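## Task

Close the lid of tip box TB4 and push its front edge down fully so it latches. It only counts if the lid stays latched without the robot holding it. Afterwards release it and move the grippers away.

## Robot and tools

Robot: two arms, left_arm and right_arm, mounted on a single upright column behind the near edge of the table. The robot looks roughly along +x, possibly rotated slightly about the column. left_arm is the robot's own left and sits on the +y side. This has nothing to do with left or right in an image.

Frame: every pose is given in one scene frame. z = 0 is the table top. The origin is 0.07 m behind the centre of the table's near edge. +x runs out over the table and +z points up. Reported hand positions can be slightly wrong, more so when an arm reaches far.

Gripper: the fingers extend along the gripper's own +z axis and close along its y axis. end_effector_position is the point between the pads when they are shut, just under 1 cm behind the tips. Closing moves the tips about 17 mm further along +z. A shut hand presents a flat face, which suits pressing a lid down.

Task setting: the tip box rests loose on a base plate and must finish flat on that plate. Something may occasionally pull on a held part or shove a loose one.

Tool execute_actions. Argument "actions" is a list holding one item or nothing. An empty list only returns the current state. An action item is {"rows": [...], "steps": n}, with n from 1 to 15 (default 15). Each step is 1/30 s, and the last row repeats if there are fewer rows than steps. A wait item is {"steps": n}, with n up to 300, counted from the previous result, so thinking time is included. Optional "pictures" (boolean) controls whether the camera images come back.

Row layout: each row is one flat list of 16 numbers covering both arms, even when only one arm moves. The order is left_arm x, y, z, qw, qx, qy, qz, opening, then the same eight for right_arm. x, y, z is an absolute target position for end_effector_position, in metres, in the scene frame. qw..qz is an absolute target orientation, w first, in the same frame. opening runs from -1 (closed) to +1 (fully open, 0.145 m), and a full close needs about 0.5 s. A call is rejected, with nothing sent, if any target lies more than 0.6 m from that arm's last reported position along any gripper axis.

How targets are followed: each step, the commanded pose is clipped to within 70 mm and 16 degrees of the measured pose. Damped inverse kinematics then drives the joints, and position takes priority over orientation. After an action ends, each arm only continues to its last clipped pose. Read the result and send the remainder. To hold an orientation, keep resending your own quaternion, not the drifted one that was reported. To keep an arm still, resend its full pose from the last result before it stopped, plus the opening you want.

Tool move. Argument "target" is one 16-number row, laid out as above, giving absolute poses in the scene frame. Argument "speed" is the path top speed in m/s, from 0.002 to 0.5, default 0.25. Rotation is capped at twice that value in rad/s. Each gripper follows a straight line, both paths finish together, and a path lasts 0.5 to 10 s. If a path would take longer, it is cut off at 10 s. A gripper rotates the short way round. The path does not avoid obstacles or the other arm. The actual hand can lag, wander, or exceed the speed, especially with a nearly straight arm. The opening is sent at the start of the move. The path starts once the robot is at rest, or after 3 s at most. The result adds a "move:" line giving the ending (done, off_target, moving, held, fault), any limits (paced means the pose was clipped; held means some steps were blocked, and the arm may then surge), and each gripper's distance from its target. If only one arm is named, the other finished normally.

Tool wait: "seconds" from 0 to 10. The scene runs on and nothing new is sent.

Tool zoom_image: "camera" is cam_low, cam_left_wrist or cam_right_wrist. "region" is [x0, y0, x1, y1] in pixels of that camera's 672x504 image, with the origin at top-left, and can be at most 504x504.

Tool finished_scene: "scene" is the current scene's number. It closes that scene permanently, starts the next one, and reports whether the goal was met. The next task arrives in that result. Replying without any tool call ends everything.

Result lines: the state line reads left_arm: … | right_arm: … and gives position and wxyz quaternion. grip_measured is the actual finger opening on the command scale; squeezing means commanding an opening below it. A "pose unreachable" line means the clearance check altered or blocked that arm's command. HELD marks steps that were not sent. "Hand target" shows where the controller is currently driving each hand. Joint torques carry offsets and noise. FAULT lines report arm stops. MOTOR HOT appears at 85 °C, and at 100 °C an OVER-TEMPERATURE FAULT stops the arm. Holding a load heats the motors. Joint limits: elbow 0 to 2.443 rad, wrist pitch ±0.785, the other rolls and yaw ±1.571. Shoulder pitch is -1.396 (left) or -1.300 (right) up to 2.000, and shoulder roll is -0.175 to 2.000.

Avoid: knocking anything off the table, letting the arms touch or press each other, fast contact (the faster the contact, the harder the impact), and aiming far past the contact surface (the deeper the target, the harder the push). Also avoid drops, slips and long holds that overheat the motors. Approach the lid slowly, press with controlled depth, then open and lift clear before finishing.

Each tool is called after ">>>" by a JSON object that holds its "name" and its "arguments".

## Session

>>> {"name": "execute_actions", "arguments": {"actions": []}}

Scene clock: 0.00 s of 6000.00 s.
left_arm: end_effector_position=(+0.3165, +0.4055, +0.2975) grip_measured=+1.00 end_effector_quat_wxyz=(+0.120, -0.652, +0.748, +0.029) | right_arm: end_effector_position=(+0.3883, -0.3936, +0.3111) grip_measured=+1.00 end_effector_quat_wxyz=(+0.164, +0.633, +0.745, +0.132)
Joint positions: left_arm=[ 1.19   1.202 -1.004  1.169 -0.403 -0.216  1.55   0.145] | right_arm=[ 1.313  0.96  -0.965  0.798 -0.394 -0.412  1.306  0.145]
Joint velocities: left_arm=[-0.033  0.011  0.012  0.012  0.022  0.022  0.037 -0.   ] | right_arm=[ 0.011 -0.077  0.002 -0.012 -0.007  0.007  0.051 -0.   ]
Joint torques (N m, as the arm reports them, + toward a larger angle): no reading
Motor temperatures (°C, as the motors report them): left_arm=[25 24 20 22 20 19 22] | right_arm=[23 24 23 20 22 19 22]
Hand target (left_arm): +0.316, +0.406, +0.297; +0.120, -0.652, +0.748, +0.029
Hand target (right_arm): +0.388, -0.394, +0.311; +0.164, +0.633, +0.745, +0.132

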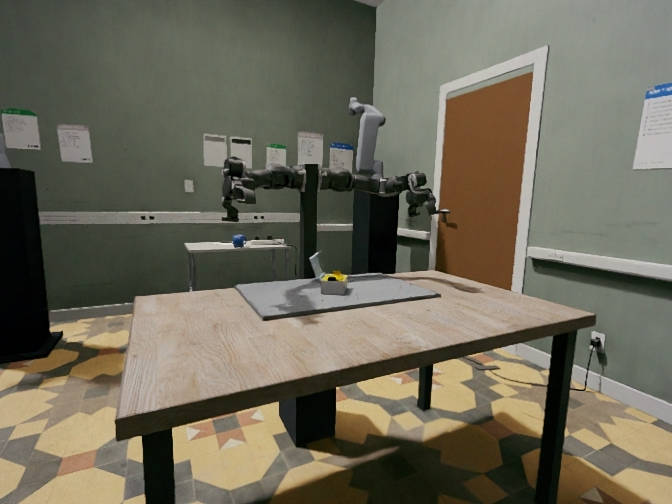

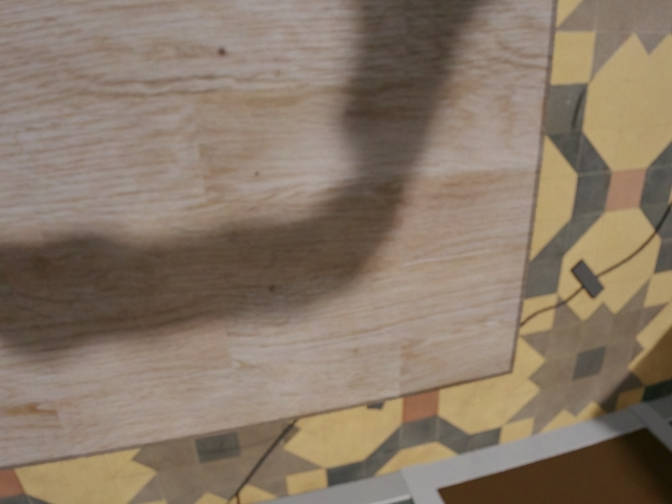

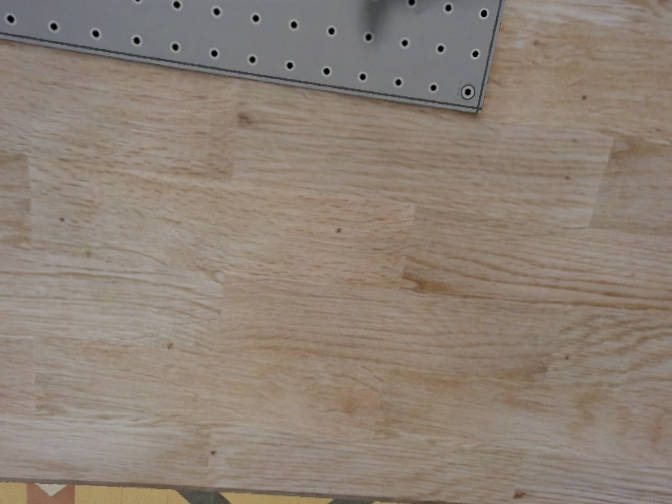

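>>> {"name": "zoom_image", "arguments": {"camera": "cam_low", "region": [295, 240, 365, 310]}}

>>> {"name": "zoom_image", "arguments": {"camera": "cam_low", "region": [225, 230, 445, 330]}}

Region (295, 240, 365, 310) of cam_low's 672x504 image, scaled by 7.200, with more detail than that image has.

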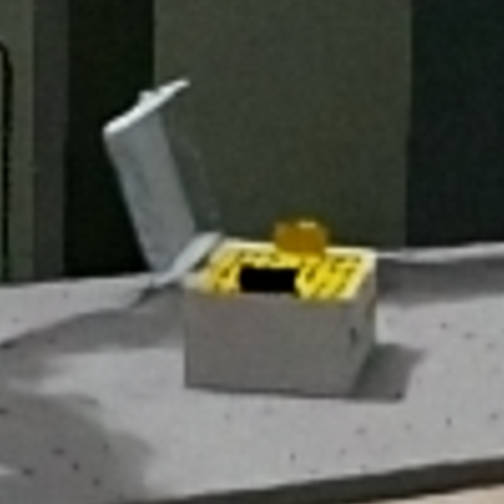

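Region (225, 230, 445, 330) of cam_low's 672x504 image, scaled by 2.291, with more detail than that image has; it fills the top 229 rows of this view, and the rest is white.

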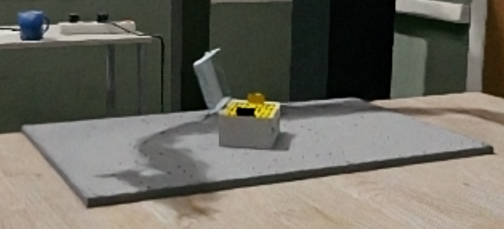

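>>> {"name": "move", "arguments": {"target": [0.2773,0.1236,0.2251,0.1936,-0.4155,0.8056,-0.3755,1, 0.2174,-0.1206,0.2079,0.1405,0.2701,0.8451,0.4399,1], "speed": 0.35}}

Scene clock: 121.80 s of 6000.00 s.
left_arm: end_effector_position=(+0.2744, +0.1245, +0.2265) grip_measured=+1.00 end_effector_quat_wxyz=(+0.192, -0.417, +0.805, -0.376) | right_arm: end_effector_position=(+0.2178, -0.1205, +0.2048) grip_measured=+1.00 end_effector_quat_wxyz=(+0.142, +0.268, +0.845, +0.440)
Joint positions: left_arm=[ 0.481  1.214 -1.048  2.114 -0.486  0.268  0.427  0.145] | right_arm=[ 0.242  1.306 -1.007  2.057 -0.726 -0.133  0.117  0.145]
Joint velocities: left_arm=[-0.011  0.055 -0.007 -0.002  0.022 -0.022 -0.022  0.   ] | right_arm=[-0.011 -0.033 -0.007 -0.012  0.066 -0.037  0.007  0.   ]
Joint torques (N m, as the arm reports them, + toward a larger angle): left_arm=[ 3.76  3.49  3.56  2.53 -0.02  0.08 -0.58] | right_arm=[ 1.63  3.69  2.39  2.35  0.02  0.27 -0.74]
Motor temperatures (°C, as the motors report them): left_arm=[28 24 21 22 20 19 22] | right_arm=[27 24 23 20 22 19 22]
Hand target (left_arm): +0.274, +0.125, +0.226; +0.193, -0.418, +0.804, -0.377
Hand target (right_arm): +0.218, -0.120, +0.206; +0.144, +0.267, +0.844, +0.442
Off the commanded pose (left_arm): 0.003 m, 0 deg.
Off the commanded pose (right_arm): 0.003 m, 0 deg.
After step 90, 117.00 s passed at rest.
move: done

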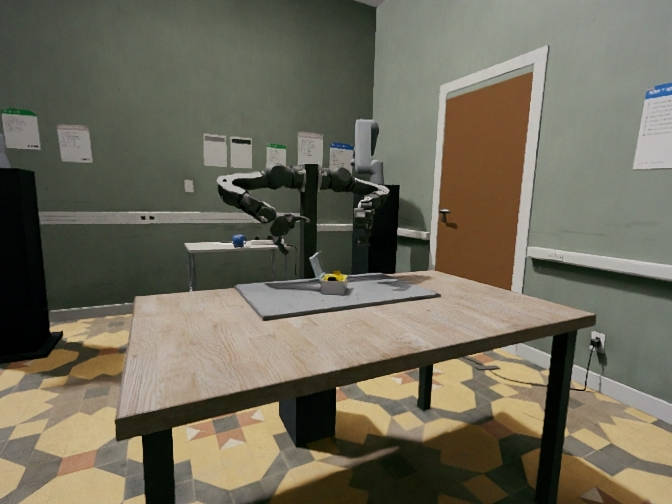

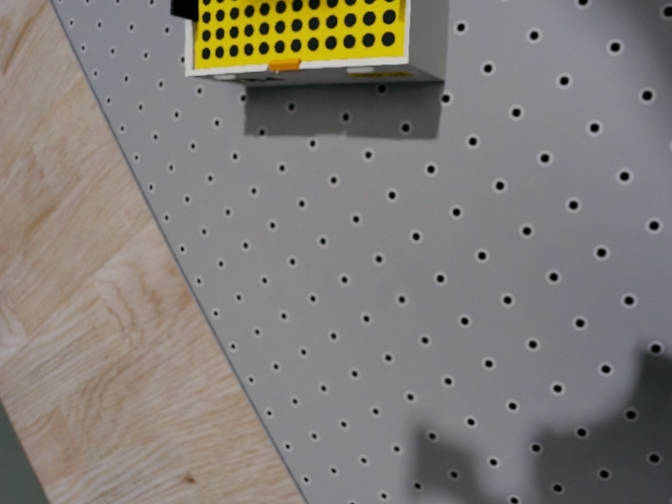

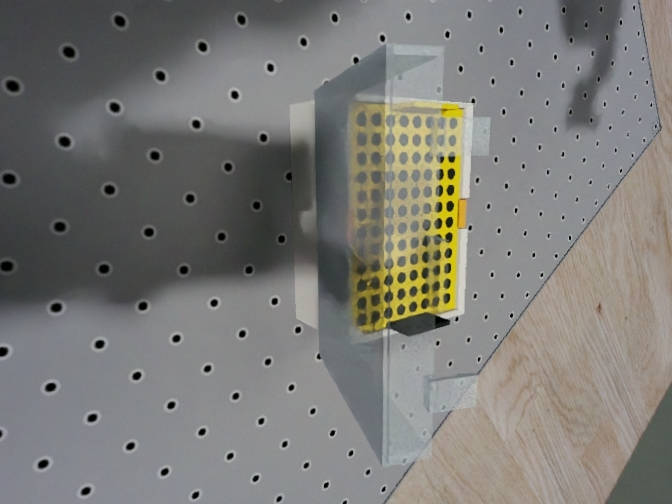

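>>> {"name": "zoom_image", "arguments": {"camera": "cam_left_wrist", "region": [60, 0, 560, 250]}}

>>> {"name": "zoom_image", "arguments": {"camera": "cam_left_wrist", "region": [340, 0, 540, 200]}}

>>> {"name": "zoom_image", "arguments": {"camera": "cam_left_wrist", "region": [140, 0, 340, 200]}}

Region (60, 0, 560, 250) of cam_left_wrist's 672x504 image, scaled by 1.008, with more detail than that image has.

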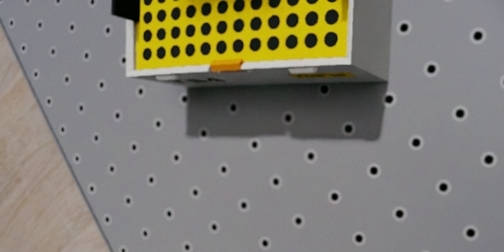

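Region (340, 0, 540, 200) of cam_left_wrist's 672x504 image, scaled by 2.520, with more detail than that image has.

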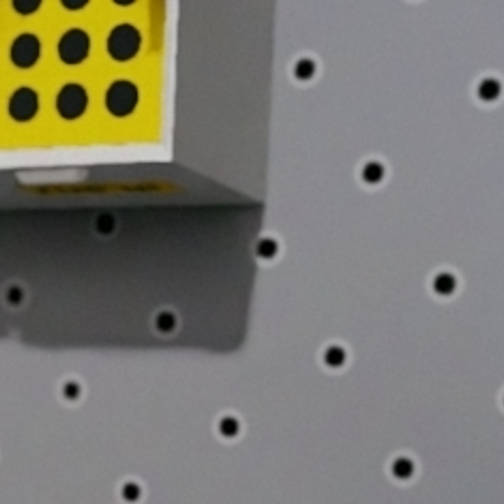

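Region (140, 0, 340, 200) of cam_left_wrist's 672x504 image, scaled by 2.520, with more detail than that image has.

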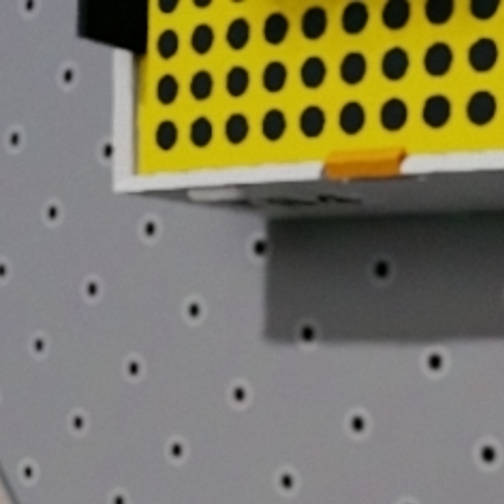

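>>> {"name": "zoom_image", "arguments": {"camera": "cam_left_wrist", "region": [160, 80, 460, 380]}}

>>> {"name": "zoom_image", "arguments": {"camera": "cam_right_wrist", "region": [400, 0, 672, 272]}}

Region (160, 80, 460, 380) of cam_left_wrist's 672x504 image, scaled by 1.680, with more detail than that image has.

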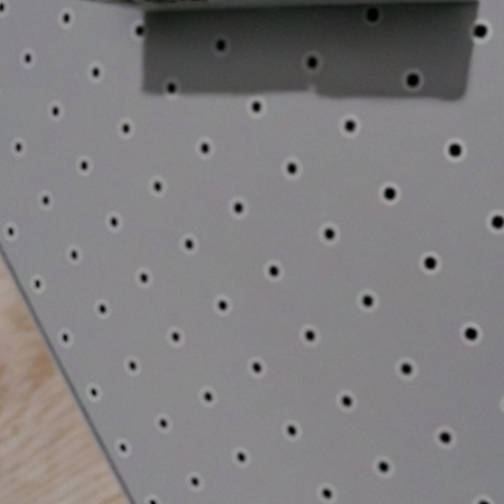

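Region (400, 0, 672, 272) of cam_right_wrist's 672x504 image, scaled by 1.853, with more detail than that image has.

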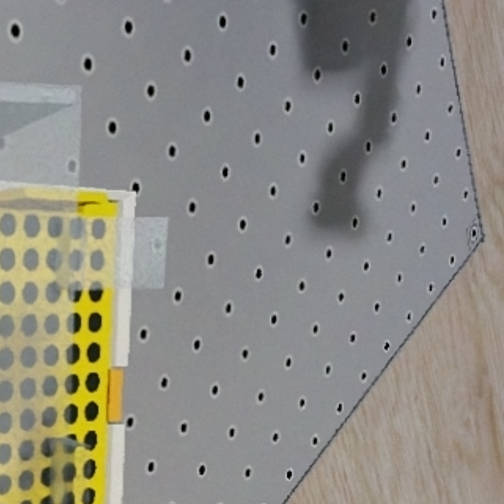

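>>> {"name": "zoom_image", "arguments": {"camera": "cam_right_wrist", "region": [220, 0, 500, 280]}}

>>> {"name": "zoom_image", "arguments": {"camera": "cam_right_wrist", "region": [220, 224, 500, 504]}}

Region (220, 0, 500, 280) of cam_right_wrist's 672x504 image, scaled by 1.800, with more detail than that image has.

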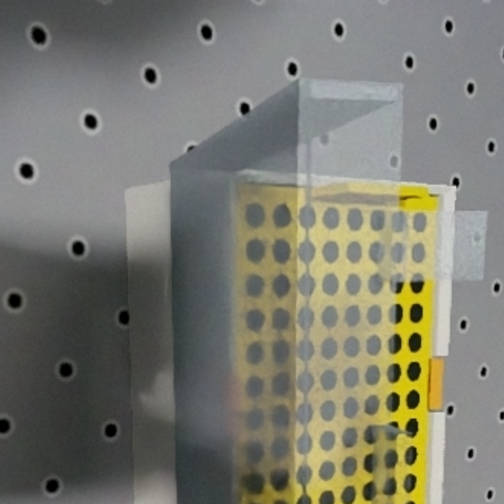

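Region (220, 224, 500, 504) of cam_right_wrist's 672x504 image, scaled by 1.800, with more detail than that image has.

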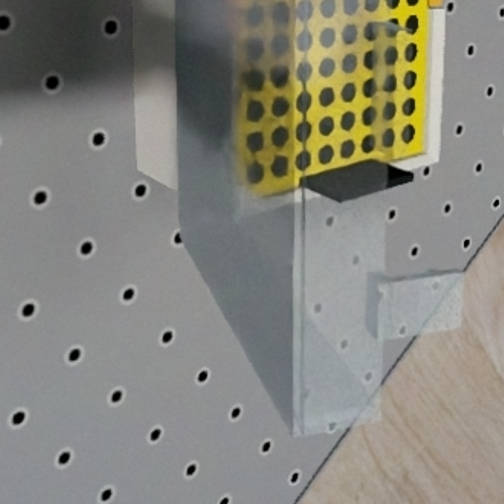

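>>> {"name": "zoom_image", "arguments": {"camera": "cam_left_wrist", "region": [472, 0, 672, 200]}}

>>> {"name": "zoom_image", "arguments": {"camera": "cam_left_wrist", "region": [472, 304, 672, 504]}}

>>> {"name": "zoom_image", "arguments": {"camera": "cam_left_wrist", "region": [240, 304, 440, 504]}}

>>> {"name": "zoom_image", "arguments": {"camera": "cam_left_wrist", "region": [40, 0, 240, 200]}}

Region (472, 0, 672, 200) of cam_left_wrist's 672x504 image, scaled by 2.520, with more detail than that image has.

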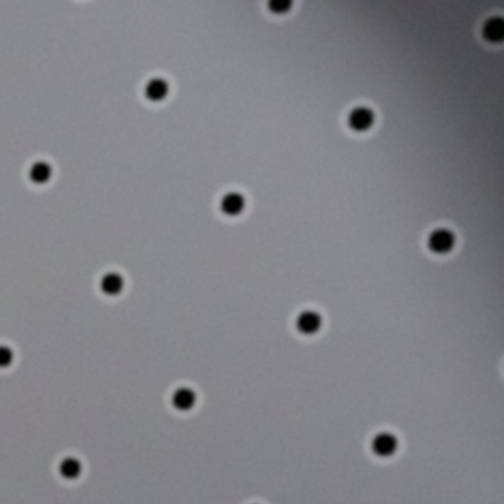

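Region (472, 304, 672, 504) of cam_left_wrist's 672x504 image, scaled by 2.520, with more detail than that image has.

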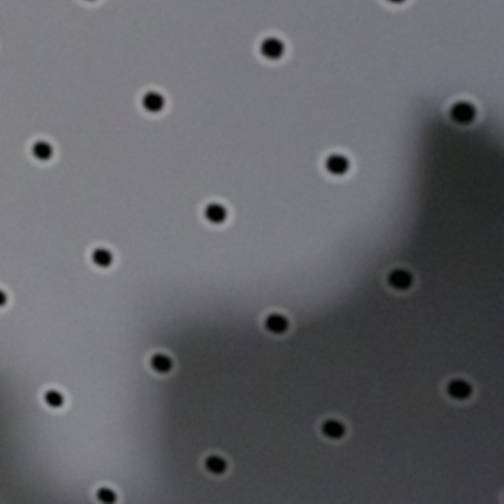

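Region (240, 304, 440, 504) of cam_left_wrist's 672x504 image, scaled by 2.520, with more detail than that image has.

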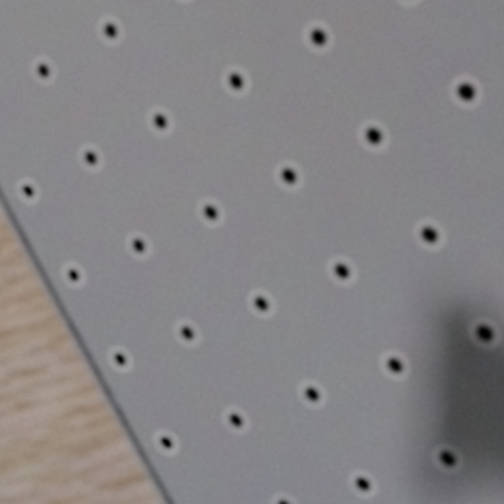

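Region (40, 0, 240, 200) of cam_left_wrist's 672x504 image, scaled by 2.520, with more detail than that image has.

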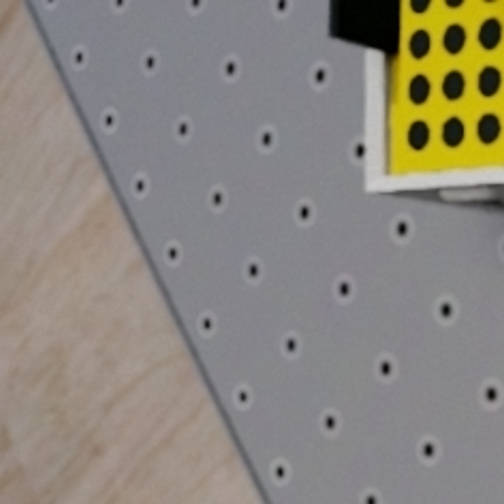

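>>> {"name": "zoom_image", "arguments": {"camera": "cam_right_wrist", "region": [0, 0, 260, 260]}}

>>> {"name": "zoom_image", "arguments": {"camera": "cam_right_wrist", "region": [0, 244, 260, 504]}}

Region (0, 0, 260, 260) of cam_right_wrist's 672x504 image, scaled by 1.938, with more detail than that image has.

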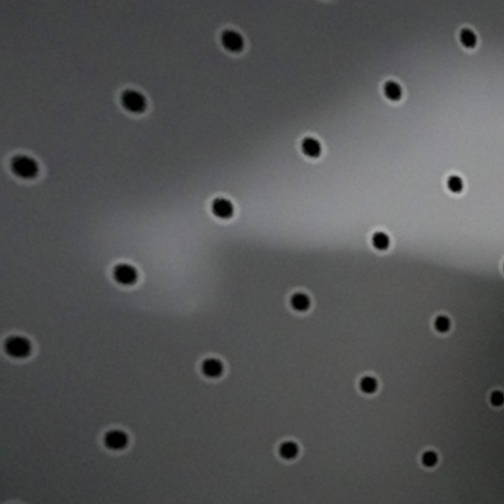

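Region (0, 244, 260, 504) of cam_right_wrist's 672x504 image, scaled by 1.938, with more detail than that image has.

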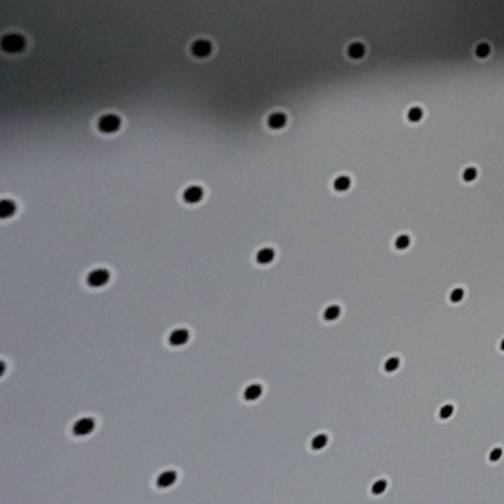

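>>> {"name": "zoom_image", "arguments": {"camera": "cam_low", "region": [250, 190, 330, 270]}}

>>> {"name": "zoom_image", "arguments": {"camera": "cam_low", "region": [330, 180, 410, 260]}}

Region (250, 190, 330, 270) of cam_low's 672x504 image, scaled by 6.300, with more detail than that image has.

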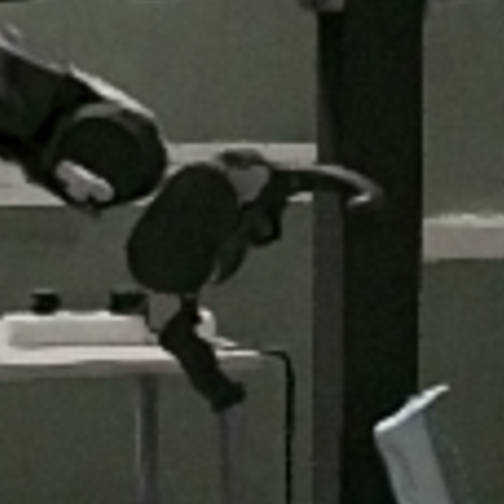

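Region (330, 180, 410, 260) of cam_low's 672x504 image, scaled by 6.300, with more detail than that image has.

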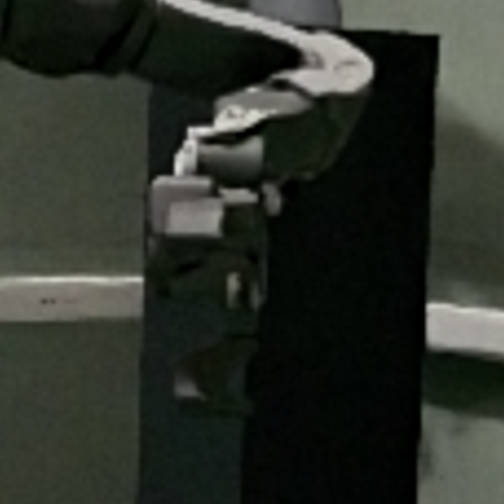

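>>> {"name": "move", "arguments": {"target": [0.2786,0.0256,0.153,0.2759,-0.3596,0.7071,-0.5426,-0.2, 0.2592,-0.1149,0.131,0.1185,0.2861,0.8784,0.3639,-1], "speed": 0.2}}

>>> {"name": "zoom_image", "arguments": {"camera": "cam_low", "region": [290, 225, 370, 305]}}

Scene clock: 243.27 s of 6000.00 s.
left_arm: end_effector_position=(+0.2798, +0.0246, +0.1558) grip_measured=-0.20 end_effector_quat_wxyz=(+0.277, -0.361, +0.706, -0.543) | right_arm: end_effector_position=(+0.2605, -0.1144, +0.1325) grip_measured=-1.00 end_effector_quat_wxyz=(+0.119, +0.288, +0.877, +0.366)
Joint positions: left_arm=[ 0.217  0.632 -1.137  1.624 -0.925  0.337 -0.168  0.061] | right_arm=[ 0.381  0.954 -1.066  1.688 -0.805 -0.216  0.339  0.   ]
Joint velocities: left_arm=[ 0.011 -0.033 -0.012  0.002  0.007  0.007 -0.081  0.   ] | right_arm=[-0.033  0.033  0.012 -0.012 -0.037  0.066  0.022 -0.   ]
Joint torques (N m, as the arm reports them, + toward a larger angle): left_arm=[ 4.22  1.28  2.49  3.44 -0.11 -0.1  -0.69] | right_arm=[ 3.62  2.61  2.13  2.07  0.03  0.08 -0.32]
Motor temperatures (°C, as the motors report them): left_arm=[26 25 21 22 20 19 23] | right_arm=[25 25 24 21 22 19 23]
Hand target (left_arm): +0.280, +0.025, +0.155; +0.278, -0.359, +0.706, -0.543
Hand target (right_arm): +0.260, -0.115, +0.132; +0.118, +0.286, +0.879, +0.364
Off the commanded pose (left_arm): 0.003 m, 0 deg.
Off the commanded pose (right_arm): 0.002 m, 0 deg.
After step 90, 117.00 s passed at rest.
move: done

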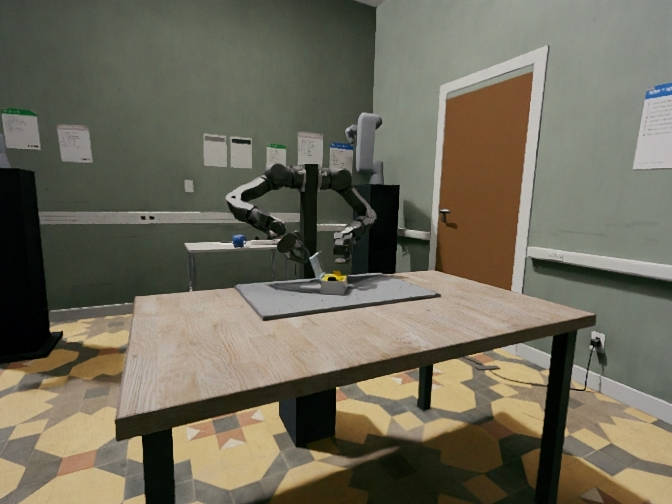

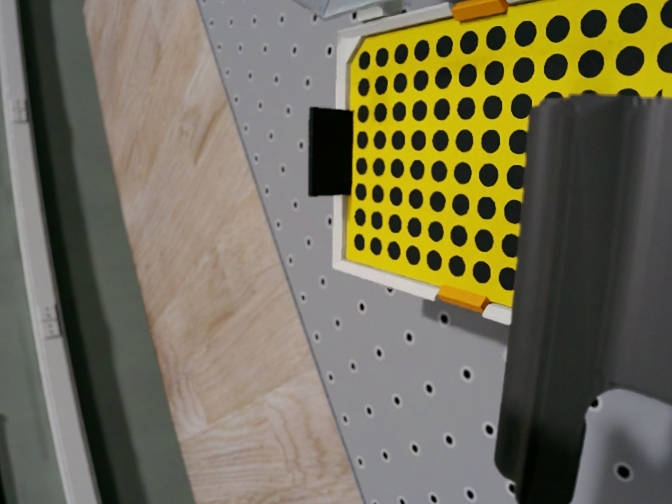

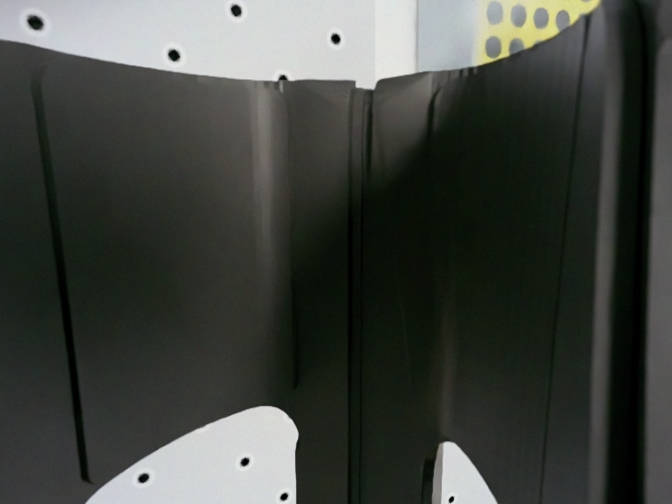

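Region (290, 225, 370, 305) of cam_low's 672x504 image, scaled by 6.300, with more detail than that image has.

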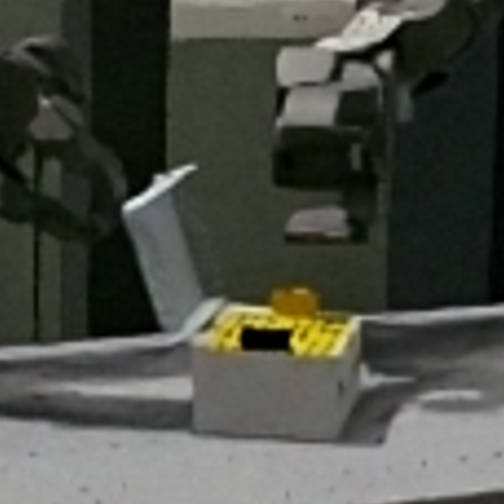

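>>> {"name": "execute_actions", "arguments": {"actions": []}}

Scene clock: 265.67 s of 6000.00 s.
left_arm: end_effector_position=(+0.2798, +0.0246, +0.1558) grip_measured=-0.20 end_effector_quat_wxyz=(+0.277, -0.361, +0.706, -0.543) | right_arm: end_effector_position=(+0.2605, -0.1144, +0.1325) grip_measured=-1.00 end_effector_quat_wxyz=(+0.119, +0.288, +0.877, +0.366)
Joint positions: left_arm=[ 0.217  0.632 -1.137  1.624 -0.925  0.337 -0.168  0.061] | right_arm=[ 0.381  0.954 -1.066  1.688 -0.805 -0.216  0.339  0.   ]
Joint velocities: left_arm=[-0.077 -0.055 -0.012  0.002  0.051 -0.007  0.051 -0.   ] | right_arm=[ 0.033  0.011 -0.007  0.007  0.007  0.037  0.022 -0.   ]
Joint torques (N m, as the arm reports them, + toward a larger angle): left_arm=[ 4.18  1.24  2.4   3.45 -0.11 -0.1  -0.67] | right_arm=[ 3.61  2.61  2.13  2.07  0.04  0.09 -0.3 ]
Motor temperatures (°C, as the motors report them): left_arm=[26 24 21 23 20 19 23] | right_arm=[25 25 23 21 22 19 22]
Hand target (left_arm): +0.280, +0.025, +0.155; +0.278, -0.359, +0.706, -0.543
Hand target (right_arm): +0.260, -0.115, +0.132; +0.118, +0.286, +0.879, +0.364
Off the commanded pose (left_arm): 0.003 m, 0 deg.
Off the commanded pose (right_arm): 0.002 m, 0 deg.
Steps of this call (steps 1 to 90: nothing new was sent; then 19.40 s passed at rest). Readings (end_effector_position):
1: left_arm (+0.2798, +0.0246, +0.1558) | right_arm (+0.2605, -0.1144, +0.1325)
2: left_arm (+0.2798, +0.0246, +0.1558) | right_arm (+0.2605, -0.1144, +0.1325)
4: left_arm (+0.2798, +0.0246, +0.1558) | right_arm (+0.2605, -0.1144, +0.1325)
8: left_arm (+0.2798, +0.0246, +0.1558) | right_arm (+0.2605, -0.1144, +0.1325)
90: the state above

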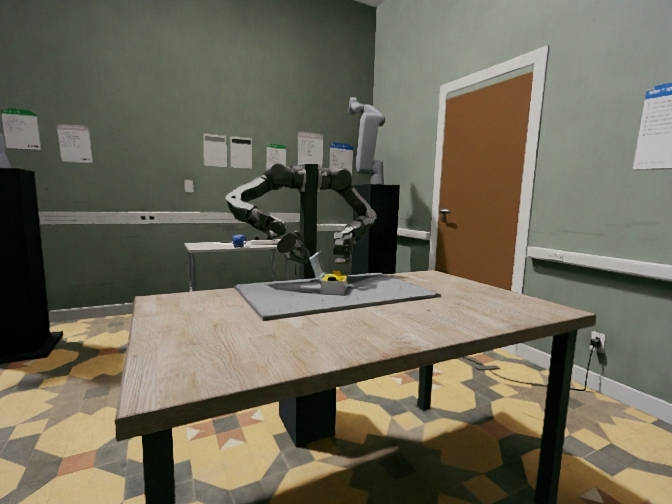

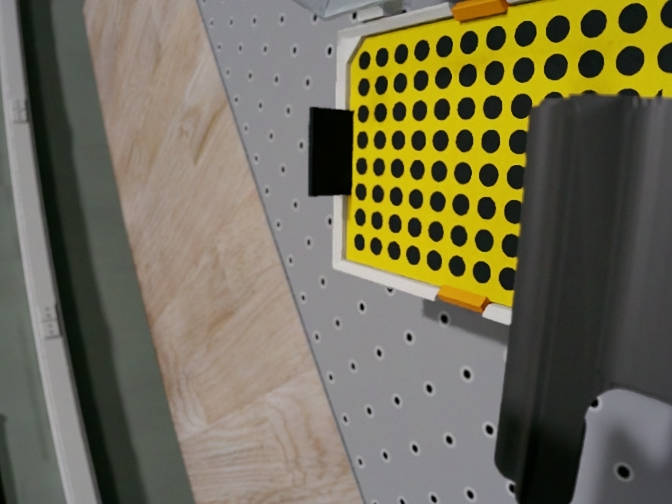

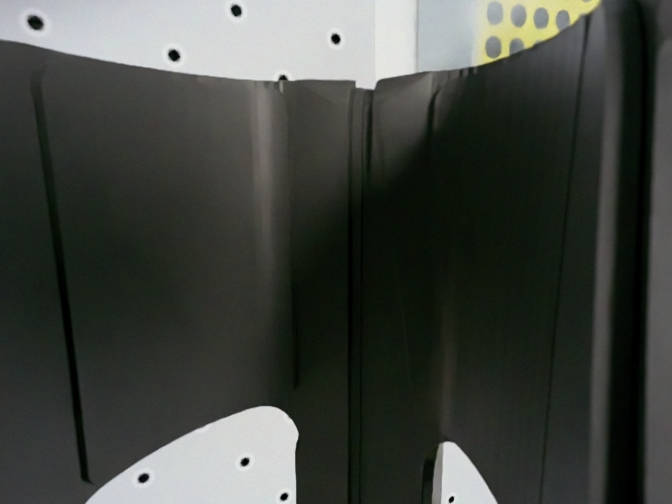

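>>> {"name": "move", "arguments": {"target": [0.2786,0.0256,0.153,0.2759,-0.3596,0.7071,-0.5426,-0.2,0.2954,-0.0653,0.131,0.1185,0.2861,0.8784,0.3639,-1], "speed": 0.05}}

>>> {"name": "zoom_image", "arguments": {"camera": "cam_low", "region": [290,225,370,305]}}

Scene clock: 271.73 s of 6000.00 s.
left_arm: end_effector_position=(+0.2798, +0.0251, +0.1547) grip_measured=-0.20 end_effector_quat_wxyz=(+0.277, -0.360, +0.706, -0.543) | right_arm: end_effector_position=(+0.2949, -0.0635, +0.1326) grip_measured=-1.00 end_effector_quat_wxyz=(+0.118, +0.285, +0.877, +0.368)
Joint positions: left_arm=[ 0.216  0.632 -1.137  1.618 -0.925  0.333 -0.172  0.061] | right_arm=[ 0.49   0.703 -1.066  1.561 -0.827 -0.195  0.49   0.   ]
Joint velocities: left_arm=[ 0.011  0.055  0.002 -0.012  0.022 -0.007 -0.037 -0.   ] | right_arm=[ 0.033  0.033  0.017 -0.002  0.051 -0.037  0.007 -0.   ]
Joint torques (N m, as the arm reports them, + toward a larger angle): left_arm=[ 3.54  1.16  2.17  3.34 -0.08 -0.09 -0.67] | right_arm=[ 4.54  1.52  2.34  2.31  0.04  0.26 -0.3 ]
Motor temperatures (°C, as the motors report them): left_arm=[26 24 21 23 20 19 23] | right_arm=[25 25 23 21 22 19 22]
Hand target (left_arm): +0.279, +0.026, +0.153; +0.276, -0.360, +0.707, -0.543
Hand target (right_arm): +0.295, -0.065, +0.132; +0.119, +0.286, +0.878, +0.364
Off the commanded pose (left_arm): 0.002 m, 0 deg.
Off the commanded pose (right_arm): 0.002 m, 0 deg.
After step 90, 1.63 s passed at rest.
move: done

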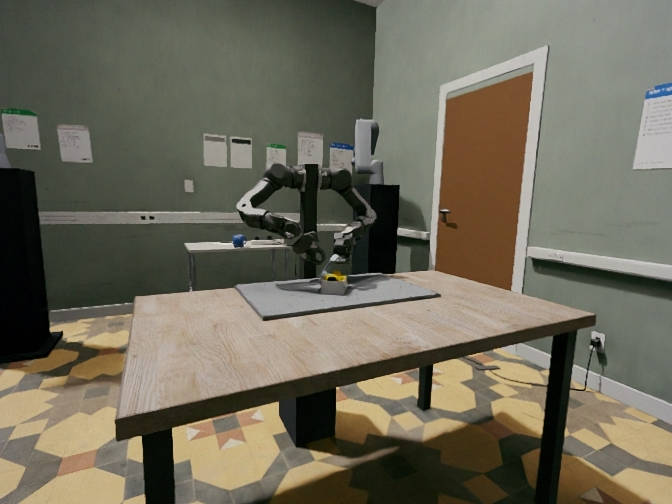

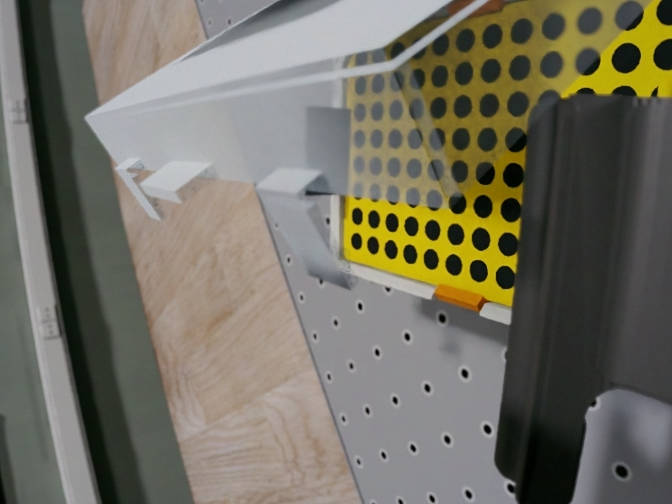

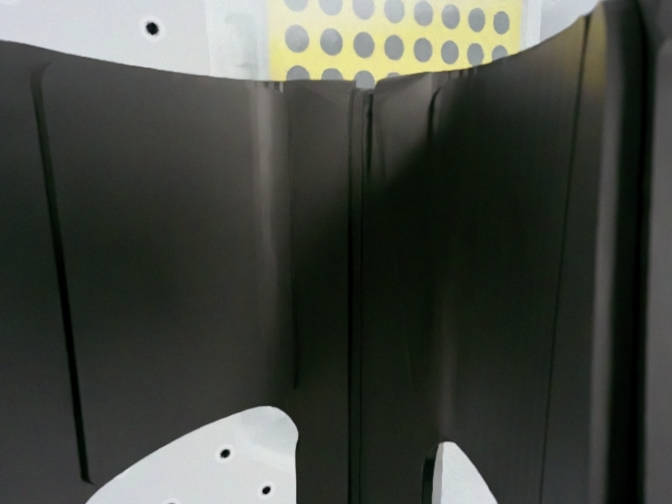

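Region (290, 225, 370, 305) of cam_low's 672x504 image, scaled by 6.300, with more detail than that image has.

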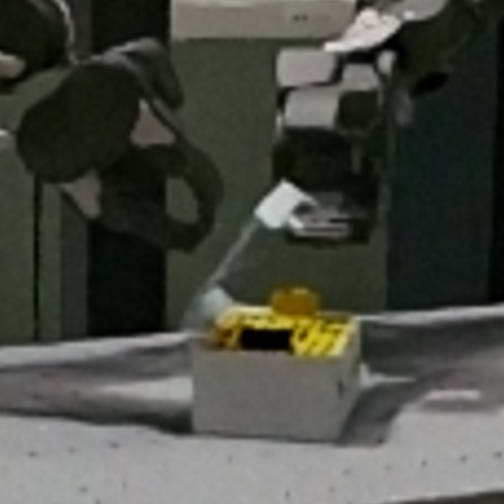

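>>> {"name": "move", "arguments": {"target": [0.2892,0.0402,0.140,0.2759,-0.3596,0.7071,-0.5426,-0.2,0.3122,-0.0421,0.141,0.0983,0.2937,0.9017,0.3017,-1], "speed": 0.08}}

>>> {"name": "move", "arguments": {"target": [0.2981,0.0523,0.110,0.2759,-0.3596,0.7071,-0.5426,-0.2,0.3305,-0.0171,0.124,0.0775,0.2998,0.9205,0.2381,-1], "speed": 0.08}}

>>> {"name": "zoom_image", "arguments": {"camera": "cam_low", "region": [290,225,370,305]}}

Scene clock: 279.67 s of 6000.00 s.
left_arm: end_effector_position=(+0.2879, +0.0391, +0.1388) grip_measured=-0.20 end_effector_quat_wxyz=(+0.274, -0.359, +0.709, -0.540) | right_arm: end_effector_position=(+0.3124, -0.0411, +0.1426) grip_measured=-1.00 end_effector_quat_wxyz=(+0.099, +0.292, +0.901, +0.305)
Joint positions: left_arm=[ 0.225  0.634 -1.124  1.517 -0.9    0.254 -0.233  0.061] | right_arm=[ 0.612  0.557 -1.066  1.515 -0.793 -0.158  0.775  0.   ]
Joint velocities: left_arm=[ 0.011  0.099  0.022  0.002 -0.007  0.007 -0.022 -0.   ] | right_arm=[-0.033 -0.033 -0.017 -0.002 -0.037  0.007 -0.11  -0.   ]
Joint torques (N m, as the arm reports them, + toward a larger angle): left_arm=[ 4.9   1.28  3.18  3.41  0.03 -0.13 -0.68] | right_arm=[ 5.15  0.47  2.41  2.23  0.07  0.28 -0.25]
Motor temperatures (°C, as the motors report them): left_arm=[26 24 21 23 20 19 23] | right_arm=[26 25 23 21 22 19 22]
Hand target (left_arm): +0.289, +0.040, +0.140; +0.276, -0.359, +0.707, -0.543
Hand target (right_arm): +0.312, -0.042, +0.142; +0.099, +0.294, +0.902, +0.301
Off the commanded pose (left_arm): 0.002 m, 0 deg.
Off the commanded pose (right_arm): 0.002 m, 0 deg.
After step 90, 3.73 s passed at rest.
move: done

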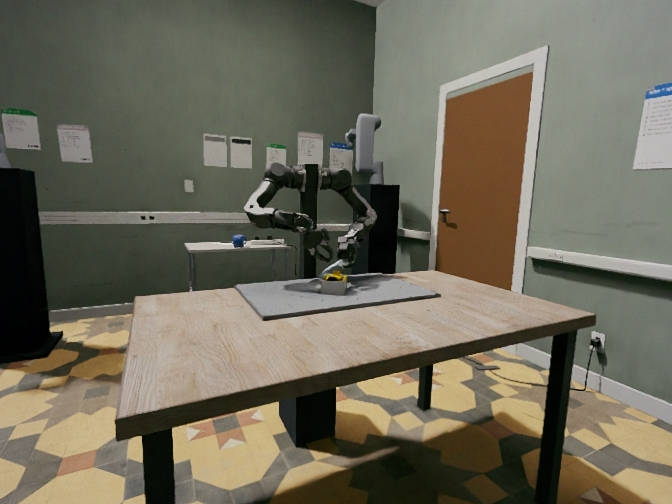

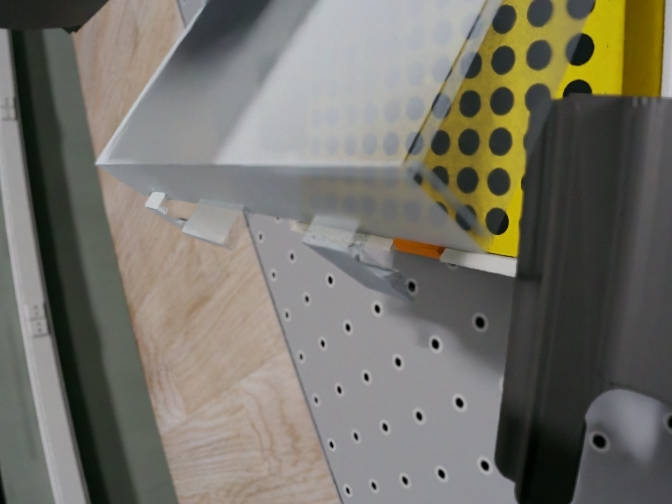

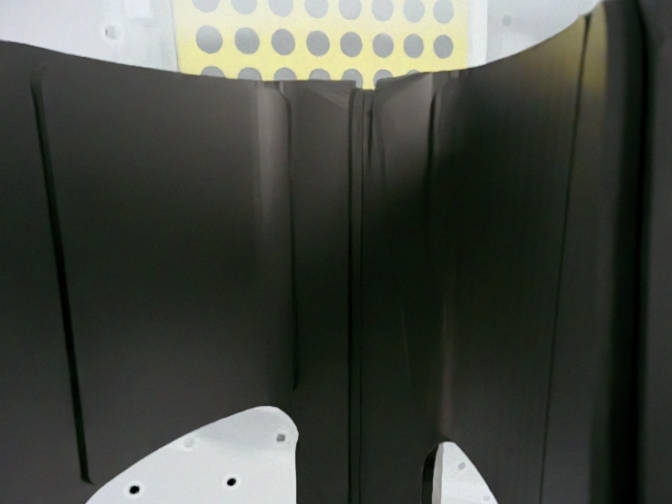

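Scene clock: 280.83 s of 6000.00 s.
left_arm: end_effector_position=(+0.2987, +0.0510, +0.1115) grip_measured=-0.20 end_effector_quat_wxyz=(+0.278, -0.357, +0.707, -0.544) | right_arm: end_effector_position=(+0.3304, -0.0159, +0.1248) grip_measured=-1.00 end_effector_quat_wxyz=(+0.077, +0.302, +0.919, +0.242)
Joint positions: left_arm=[ 0.244  0.576 -1.123  1.307 -0.893  0.154 -0.359  0.06 ] | right_arm=[ 0.711  0.344 -1.106  1.277 -0.806 -0.159  0.91   0.   ]
Joint velocities: left_arm=[ 0.011 -0.055 -0.002 -0.017 -0.037 -0.051 -0.022  0.   ] | right_arm=[-0.055  0.033 -0.007  0.002  0.051 -0.022  0.007  0.   ]
Joint torques (N m, as the arm reports them, + toward a larger angle): left_arm=[ 4.53  1.12  2.5   2.71  0.13 -0.1  -0.54] | right_arm=[ 6.62 -0.5   1.82  2.36  0.02  0.11 -0.12]
Motor temperatures (°C, as the motors report them): left_arm=[26 24 21 23 20 19 23] | right_arm=[26 24 23 21 22 19 22]
Hand target (left_arm): +0.299, +0.052, +0.110; +0.276, -0.359, +0.708, -0.543
Hand target (right_arm): +0.330, -0.017, +0.124; +0.077, +0.300, +0.921, +0.238
Off the commanded pose (left_arm): 0.002 m, 0 deg.
Off the commanded pose (right_arm): 0.001 m, 1 deg.
move: done

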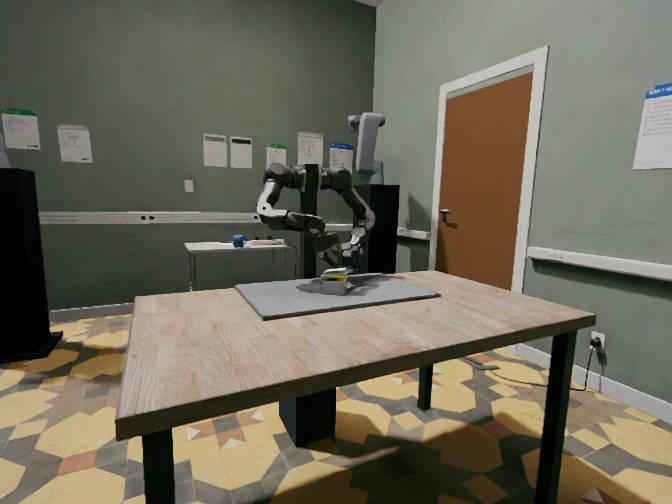

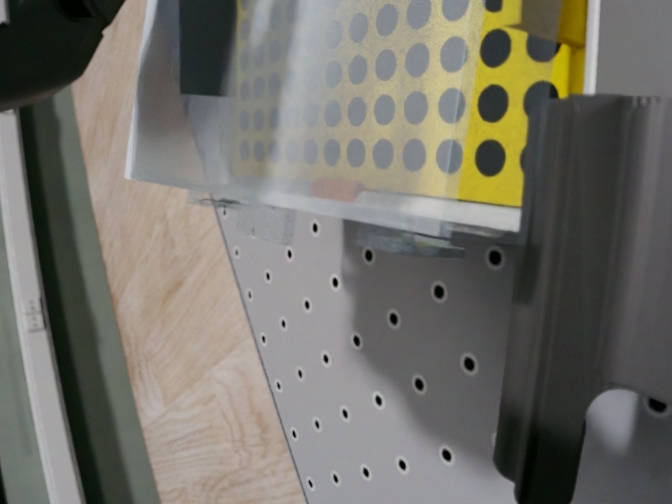

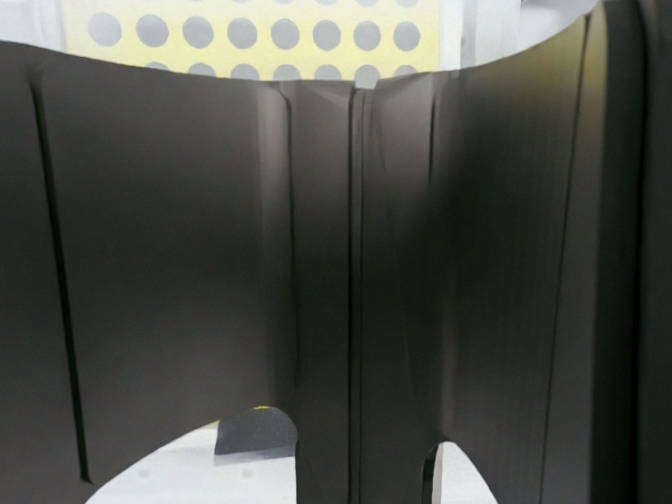

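Region (290, 225, 370, 305) of cam_low's 672x504 image, scaled by 6.300, with more detail than that image has.

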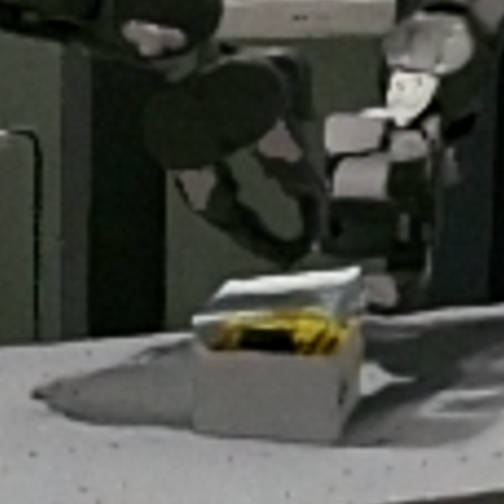

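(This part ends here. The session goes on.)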